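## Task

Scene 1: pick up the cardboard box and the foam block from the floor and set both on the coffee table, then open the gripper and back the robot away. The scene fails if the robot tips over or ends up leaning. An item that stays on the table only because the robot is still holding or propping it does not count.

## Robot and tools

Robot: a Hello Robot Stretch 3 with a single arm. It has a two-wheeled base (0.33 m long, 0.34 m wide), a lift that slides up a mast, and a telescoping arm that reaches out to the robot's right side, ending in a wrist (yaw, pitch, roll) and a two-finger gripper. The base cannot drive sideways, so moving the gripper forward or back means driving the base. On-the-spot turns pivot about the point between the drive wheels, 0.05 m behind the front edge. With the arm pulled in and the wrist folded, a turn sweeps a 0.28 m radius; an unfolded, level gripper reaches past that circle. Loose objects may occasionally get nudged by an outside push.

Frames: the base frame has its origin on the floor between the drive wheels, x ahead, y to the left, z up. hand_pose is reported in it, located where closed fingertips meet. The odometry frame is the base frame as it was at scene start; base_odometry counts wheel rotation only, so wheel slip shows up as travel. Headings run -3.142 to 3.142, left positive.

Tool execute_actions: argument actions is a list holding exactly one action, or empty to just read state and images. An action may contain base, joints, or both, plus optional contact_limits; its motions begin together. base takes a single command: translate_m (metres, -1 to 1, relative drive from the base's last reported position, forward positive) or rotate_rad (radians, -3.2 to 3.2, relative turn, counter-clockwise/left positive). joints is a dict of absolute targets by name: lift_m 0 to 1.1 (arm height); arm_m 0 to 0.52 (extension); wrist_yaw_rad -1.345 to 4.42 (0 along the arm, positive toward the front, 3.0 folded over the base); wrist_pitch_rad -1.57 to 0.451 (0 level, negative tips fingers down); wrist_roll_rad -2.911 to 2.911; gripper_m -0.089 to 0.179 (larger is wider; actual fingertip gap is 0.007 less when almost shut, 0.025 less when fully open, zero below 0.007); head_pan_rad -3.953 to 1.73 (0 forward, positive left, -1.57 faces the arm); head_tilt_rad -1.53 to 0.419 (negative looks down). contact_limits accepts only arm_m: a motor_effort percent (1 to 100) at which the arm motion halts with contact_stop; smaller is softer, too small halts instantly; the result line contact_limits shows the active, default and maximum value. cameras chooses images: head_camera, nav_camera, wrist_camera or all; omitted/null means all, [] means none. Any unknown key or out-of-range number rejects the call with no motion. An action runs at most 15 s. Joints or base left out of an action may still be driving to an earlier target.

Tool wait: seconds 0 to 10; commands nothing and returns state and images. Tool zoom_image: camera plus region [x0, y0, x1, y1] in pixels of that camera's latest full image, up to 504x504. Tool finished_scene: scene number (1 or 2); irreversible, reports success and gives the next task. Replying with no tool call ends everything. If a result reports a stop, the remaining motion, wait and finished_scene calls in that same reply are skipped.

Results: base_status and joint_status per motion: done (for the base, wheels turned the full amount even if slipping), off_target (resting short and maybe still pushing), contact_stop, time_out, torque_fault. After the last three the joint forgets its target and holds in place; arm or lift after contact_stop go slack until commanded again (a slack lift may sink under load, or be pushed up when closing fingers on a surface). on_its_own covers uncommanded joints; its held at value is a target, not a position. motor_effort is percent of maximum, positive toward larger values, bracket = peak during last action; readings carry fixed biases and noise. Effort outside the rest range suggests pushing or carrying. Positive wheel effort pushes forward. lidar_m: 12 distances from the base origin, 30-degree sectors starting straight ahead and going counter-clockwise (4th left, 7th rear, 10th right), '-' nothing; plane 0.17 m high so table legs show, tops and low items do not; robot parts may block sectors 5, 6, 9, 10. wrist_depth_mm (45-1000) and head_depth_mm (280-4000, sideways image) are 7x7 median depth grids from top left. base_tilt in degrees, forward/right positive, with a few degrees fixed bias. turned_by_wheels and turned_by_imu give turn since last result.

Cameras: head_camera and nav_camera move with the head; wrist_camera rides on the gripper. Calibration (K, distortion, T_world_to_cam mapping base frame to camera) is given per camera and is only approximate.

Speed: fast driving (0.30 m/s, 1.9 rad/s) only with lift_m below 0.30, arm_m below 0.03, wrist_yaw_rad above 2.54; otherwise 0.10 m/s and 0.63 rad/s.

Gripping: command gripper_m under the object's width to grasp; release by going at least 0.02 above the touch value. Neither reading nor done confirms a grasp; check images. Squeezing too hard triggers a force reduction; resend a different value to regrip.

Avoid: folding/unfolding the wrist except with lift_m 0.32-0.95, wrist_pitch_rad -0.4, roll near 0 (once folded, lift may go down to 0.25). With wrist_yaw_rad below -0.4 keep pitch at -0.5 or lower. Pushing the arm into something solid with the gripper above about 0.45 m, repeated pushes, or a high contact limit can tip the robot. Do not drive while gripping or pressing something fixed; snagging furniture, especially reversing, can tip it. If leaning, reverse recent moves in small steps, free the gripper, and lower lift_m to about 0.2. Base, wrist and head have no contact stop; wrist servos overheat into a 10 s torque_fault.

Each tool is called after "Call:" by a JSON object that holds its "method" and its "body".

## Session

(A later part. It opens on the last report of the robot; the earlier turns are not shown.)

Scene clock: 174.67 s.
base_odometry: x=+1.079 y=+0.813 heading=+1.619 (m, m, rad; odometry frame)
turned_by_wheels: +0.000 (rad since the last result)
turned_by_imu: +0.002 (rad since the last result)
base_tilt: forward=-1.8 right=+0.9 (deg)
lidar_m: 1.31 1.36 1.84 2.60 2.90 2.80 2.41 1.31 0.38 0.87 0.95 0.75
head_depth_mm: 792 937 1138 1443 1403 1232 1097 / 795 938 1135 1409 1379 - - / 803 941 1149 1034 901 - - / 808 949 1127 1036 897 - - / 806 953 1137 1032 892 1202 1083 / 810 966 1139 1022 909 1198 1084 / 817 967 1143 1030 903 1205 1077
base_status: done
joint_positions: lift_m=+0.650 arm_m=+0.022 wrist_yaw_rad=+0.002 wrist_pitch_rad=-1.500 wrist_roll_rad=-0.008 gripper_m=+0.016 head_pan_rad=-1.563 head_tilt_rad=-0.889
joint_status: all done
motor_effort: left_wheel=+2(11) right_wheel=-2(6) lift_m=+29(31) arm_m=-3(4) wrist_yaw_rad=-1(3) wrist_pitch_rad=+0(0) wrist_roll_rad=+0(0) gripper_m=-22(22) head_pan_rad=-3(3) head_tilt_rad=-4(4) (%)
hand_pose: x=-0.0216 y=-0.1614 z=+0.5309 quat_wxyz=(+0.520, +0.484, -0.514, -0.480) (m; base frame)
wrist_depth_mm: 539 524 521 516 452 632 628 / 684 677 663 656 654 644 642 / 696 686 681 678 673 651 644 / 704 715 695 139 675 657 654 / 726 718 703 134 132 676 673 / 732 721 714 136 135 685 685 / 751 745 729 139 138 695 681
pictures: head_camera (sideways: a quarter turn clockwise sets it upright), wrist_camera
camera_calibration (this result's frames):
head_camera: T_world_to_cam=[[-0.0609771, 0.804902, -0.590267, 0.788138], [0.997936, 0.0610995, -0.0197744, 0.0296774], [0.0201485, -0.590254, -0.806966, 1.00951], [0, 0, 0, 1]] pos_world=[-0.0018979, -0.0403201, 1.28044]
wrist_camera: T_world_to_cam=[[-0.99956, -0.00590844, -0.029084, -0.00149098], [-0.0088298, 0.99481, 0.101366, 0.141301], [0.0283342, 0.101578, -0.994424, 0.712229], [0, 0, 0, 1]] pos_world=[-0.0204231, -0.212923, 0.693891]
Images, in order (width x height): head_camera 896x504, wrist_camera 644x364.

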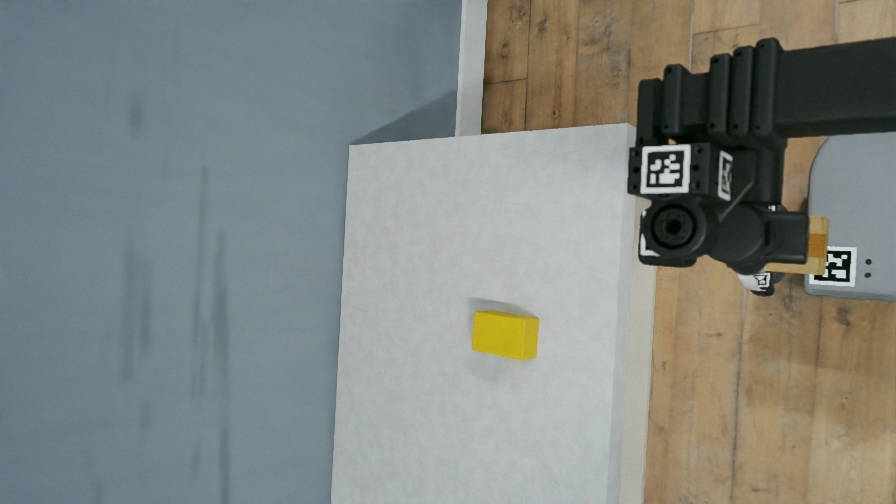

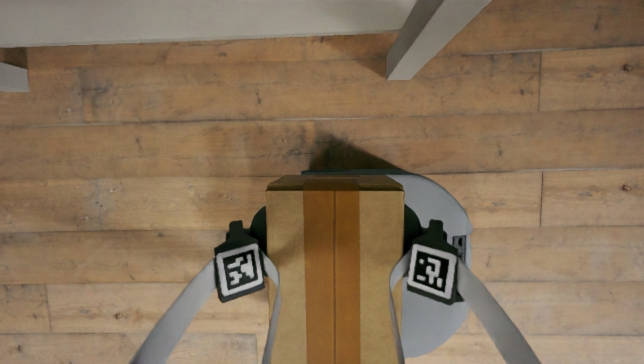

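Call:
{"method": "execute_actions", "body": {"actions": [{"joints":{"arm_m":0.36,"lift_m":0.62}}], "cameras": []}}

Call:
{"method": "execute_actions", "body": {"actions": [{"joints":{"lift_m":0.592}}], "cameras": []}}

Call:
{"method": "execute_actions", "body": {"actions": [{"joints":{"gripper_m":0.11}}], "cameras": []}}

Call:
{"method": "execute_actions", "body": {"actions": [{"joints":{"lift_m":0.67}}], "cameras": []}}

Call:
{"method": "execute_actions", "body": {"actions": [{"joints":{"arm_m":0.02}}], "cameras": ["head_camera"]}}

Scene clock: 182.33 s.
base_odometry: x=+1.079 y=+0.813 heading=+1.619 (m, m, rad; odometry frame)
turned_by_wheels: +0.000 (rad since the last result)
turned_by_imu: +0.001 (rad since the last result)
base_tilt: forward=-1.7 right=+1.1 (deg)
lidar_m: 1.31 1.35 1.85 2.60 2.89 2.81 2.42 1.31 0.38 0.87 0.96 0.76
head_depth_mm: 793 935 1139 1447 1397 1228 1099 / 793 939 1133 1446 1417 - - / 800 944 1113 1002 896 1181 1131 / 802 950 1137 1034 881 1200 1130 / 811 951 1133 1032 891 1198 1082 / 811 962 1137 1030 903 1193 1090 / 816 963 1145 1026 902 1206 1075
base_status: not commanded
joint_positions: lift_m=+0.620 arm_m=+0.360 wrist_yaw_rad=+0.000 wrist_pitch_rad=-1.500 wrist_roll_rad=-0.008 gripper_m=+0.016 head_pan_rad=-1.563 head_tilt_rad=-0.889
joint_status: all done
motor_effort: left_wheel=+2(2) right_wheel=-2(2) lift_m=+14(25) arm_m=+4(2) wrist_yaw_rad=+1(0) wrist_pitch_rad=+0(0) wrist_roll_rad=+0(0) gripper_m=-23(22) head_pan_rad=-2(3) head_tilt_rad=-3(4) (%)
hand_pose: x=-0.0216 y=-0.4988 z=+0.5018 quat_wxyz=(+0.520, +0.484, -0.515, -0.480) (m; base frame)
wrist_depth_mm: 210 207 204 201 199 197 597 / 214 211 207 205 202 200 611 / 171 211 211 209 206 203 624 / 174 189 214 139 208 207 629 / 177 189 219 133 133 210 640 / 228 226 224 136 135 213 656 / 233 230 227 139 218 218 661
pictures: none
No camera images: the call's "cameras" was empty. Leave "cameras" out to get every camera's image.

Scene clock: 183.37 s.
base_odometry: x=+1.079 y=+0.813 heading=+1.619 (m, m, rad; odometry frame)
turned_by_wheels: +0.000 (rad since the last result)
turned_by_imu: +0.000 (rad since the last result)
base_tilt: forward=-1.8 right=+1.0 (deg)
lidar_m: 1.31 1.35 1.85 2.60 2.89 2.80 2.42 1.30 0.38 0.87 0.95 0.75
head_depth_mm: 795 933 1130 1444 1401 1230 1100 / 797 941 1141 1454 1395 - - / 804 944 1112 990 898 1188 - / 806 951 1137 1032 888 1201 1133 / 809 956 1130 1030 896 1195 1091 / 812 965 1136 1031 911 1202 1087 / 817 967 1146 1026 900 1207 1079
base_status: not commanded
joint_positions: lift_m=+0.592 arm_m=+0.360 wrist_yaw_rad=+0.000 wrist_pitch_rad=-1.500 wrist_roll_rad=-0.008 gripper_m=+0.016 head_pan_rad=-1.563 head_tilt_rad=-0.889
joint_status: all done
motor_effort: left_wheel=+1(1) right_wheel=-2(2) lift_m=+14(13) arm_m=+4(3) wrist_yaw_rad=+0(0) wrist_pitch_rad=+0(0) wrist_roll_rad=+0(0) gripper_m=-23(23) head_pan_rad=-2(3) head_tilt_rad=-4(4) (%)
hand_pose: x=-0.0216 y=-0.4988 z=+0.4738 quat_wxyz=(+0.520, +0.484, -0.515, -0.480) (m; base frame)
wrist_depth_mm: 182 179 177 175 173 171 170 / 185 182 180 178 176 174 171 / 143 185 183 181 179 177 174 / 145 187 187 139 180 179 178 / 147 190 189 134 133 183 181 / 151 195 194 136 136 186 184 / 202 200 197 139 189 189 188
pictures: none
No camera images: the call's "cameras" was empty. Leave "cameras" out to get every camera's image.

Scene clock: 184.80 s.
base_odometry: x=+1.079 y=+0.813 heading=+1.619 (m, m, rad; odometry frame)
turned_by_wheels: +0.000 (rad since the last result)
turned_by_imu: +0.000 (rad since the last result)
base_tilt: forward=-1.7 right=+1.0 (deg)
lidar_m: 1.31 1.35 1.84 2.59 2.88 2.79 2.42 1.30 0.38 0.87 0.96 0.76
head_depth_mm: 794 931 1135 1443 1411 1224 1100 / 797 937 1140 1454 1391 - - / 799 944 1120 995 901 1173 - / 805 947 1127 1036 890 1201 1139 / 811 952 1130 1030 897 1204 1084 / 812 962 1138 1022 904 1202 1083 / 817 974 1150 1021 901 1216 1078
base_status: not commanded
joint_positions: lift_m=+0.592 arm_m=+0.360 wrist_yaw_rad=+0.000 wrist_pitch_rad=-1.500 wrist_roll_rad=-0.008 gripper_m=+0.110 head_pan_rad=-1.563 head_tilt_rad=-0.889
joint_status: all done
motor_effort: left_wheel=+2(2) right_wheel=-2(3) lift_m=+14(15) arm_m=+3(4) wrist_yaw_rad=+0(0) wrist_pitch_rad=+0(0) wrist_roll_rad=+0(0) gripper_m=+0(92) head_pan_rad=-2(3) head_tilt_rad=-5(5) (%)
hand_pose: x=-0.0216 y=-0.4988 z=+0.4738 quat_wxyz=(+0.520, +0.484, -0.515, -0.480) (m; base frame)
wrist_depth_mm: 182 179 178 176 173 171 169 / 185 182 180 177 176 173 172 / 144 185 183 181 178 176 175 / 145 188 186 138 181 180 178 / 148 190 189 137 136 183 181 / 150 195 193 139 187 185 184 / 202 199 196 142 190 189 187
pictures: none
No camera images: the call's "cameras" was empty. Leave "cameras" out to get every camera's image.

Scene clock: 186.33 s.
base_odometry: x=+1.079 y=+0.813 heading=+1.619 (m, m, rad; odometry frame)
turned_by_wheels: +0.000 (rad since the last result)
turned_by_imu: +0.000 (rad since the last result)
base_tilt: forward=-1.7 right=+1.1 (deg)
lidar_m: 1.31 1.35 1.84 2.60 2.89 2.80 2.42 1.30 0.38 0.87 0.96 0.75
head_depth_mm: 791 930 1130 1451 1399 1241 1114 / 794 935 1102 1422 - - - / 801 943 1083 1019 895 1178 1129 / 807 946 1125 1014 889 1206 1137 / 809 961 1137 1031 892 1198 1083 / 812 963 1133 1027 904 1193 1086 / 815 965 1151 1022 903 1211 1079
base_status: not commanded
joint_positions: lift_m=+0.670 arm_m=+0.360 wrist_yaw_rad=+0.000 wrist_pitch_rad=-1.500 wrist_roll_rad=-0.008 gripper_m=+0.110 head_pan_rad=-1.563 head_tilt_rad=-0.889
joint_status: all done
motor_effort: left_wheel=+2(2) right_wheel=-2(2) lift_m=+28(30) arm_m=+4(4) wrist_yaw_rad=+0(1) wrist_pitch_rad=+0(0) wrist_roll_rad=+0(0) gripper_m=+0(0) head_pan_rad=-2(3) head_tilt_rad=-3(4) (%)
hand_pose: x=-0.0216 y=-0.4988 z=+0.5510 quat_wxyz=(+0.520, +0.484, -0.515, -0.480) (m; base frame)
wrist_depth_mm: 257 256 250 248 244 242 643 / 263 258 256 253 250 246 655 / 268 221 259 257 253 251 660 / 271 223 264 213 257 254 680 / 275 226 268 215 261 259 686 / 283 277 275 220 267 700 702 / 286 281 279 274 271 267 709
pictures: none
No camera images: the call's "cameras" was empty. Leave "cameras" out to get every camera's image.

Scene clock: 190.03 s.
base_odometry: x=+1.079 y=+0.813 heading=+1.619 (m, m, rad; odometry frame)
turned_by_wheels: +0.000 (rad since the last result)
turned_by_imu: +0.001 (rad since the last result)
base_tilt: forward=-1.8 right=+1.0 (deg)
lidar_m: 1.32 1.35 1.85 2.60 2.90 2.80 2.42 1.31 0.38 0.87 0.96 0.75
head_depth_mm: 795 936 1130 1437 1398 1245 1113 / 797 942 1143 1406 1399 - - / 800 943 1135 1040 901 - - / 806 951 1136 1040 891 - - / 810 955 1131 1029 892 1197 1088 / 811 962 1136 1027 907 1195 1080 / 813 962 1149 1016 904 1211 1083
base_status: not commanded
joint_positions: lift_m=+0.670 arm_m=+0.020 wrist_yaw_rad=+0.000 wrist_pitch_rad=-1.500 wrist_roll_rad=-0.008 gripper_m=+0.110 head_pan_rad=-1.563 head_tilt_rad=-0.889
joint_status: all done
motor_effort: left_wheel=+2(2) right_wheel=-2(3) lift_m=+28(28) arm_m=-4(6) wrist_yaw_rad=-1(1) wrist_pitch_rad=+0(0) wrist_roll_rad=+0(0) gripper_m=+1(0) head_pan_rad=-3(3) head_tilt_rad=-6(3) (%)
hand_pose: x=-0.0216 y=-0.1594 z=+0.5510 quat_wxyz=(+0.520, +0.484, -0.515, -0.480) (m; base frame)
wrist_depth_mm: 549 537 542 531 460 655 649 / 696 696 696 677 673 661 655 / 725 712 692 685 677 662 663 / 730 725 709 708 696 684 681 / 739 749 731 713 - 689 687 / 756 745 735 733 - 698 699 / 760 756 744 754 741 732 722
pictures: head_camera (sideways: a quarter turn clockwise sets it upright)
camera_calibration (this result's frames):
head_camera: T_world_to_cam=[[-0.060977, 0.804902, -0.590267, 0.788139], [0.997936, 0.0610993, -0.0197744, 0.0296775], [0.0201485, -0.590255, -0.806966, 1.00951], [0, 0, 0, 1]] pos_world=[-0.00189791, -0.0403201, 1.28044]
Images, in order (width x height): head_camera 896x504.

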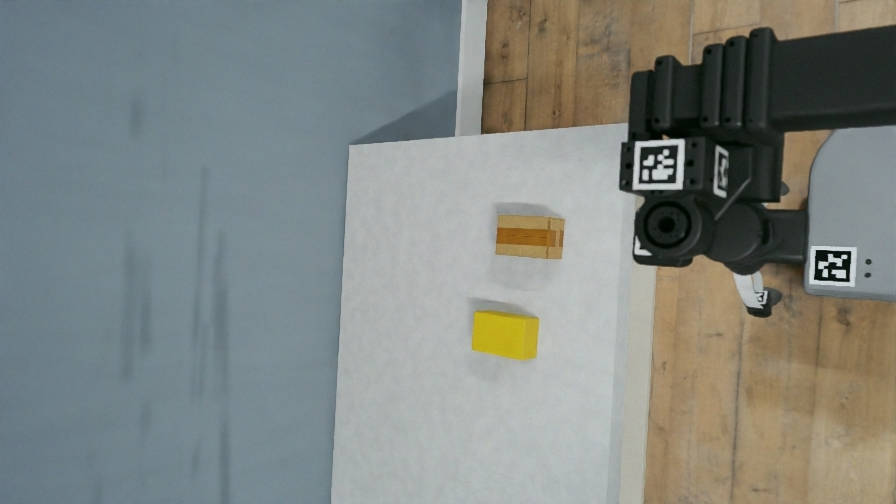

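Call:
{"method": "finished_scene", "body": {"scene": 1}}

The scene is finished: the task was done.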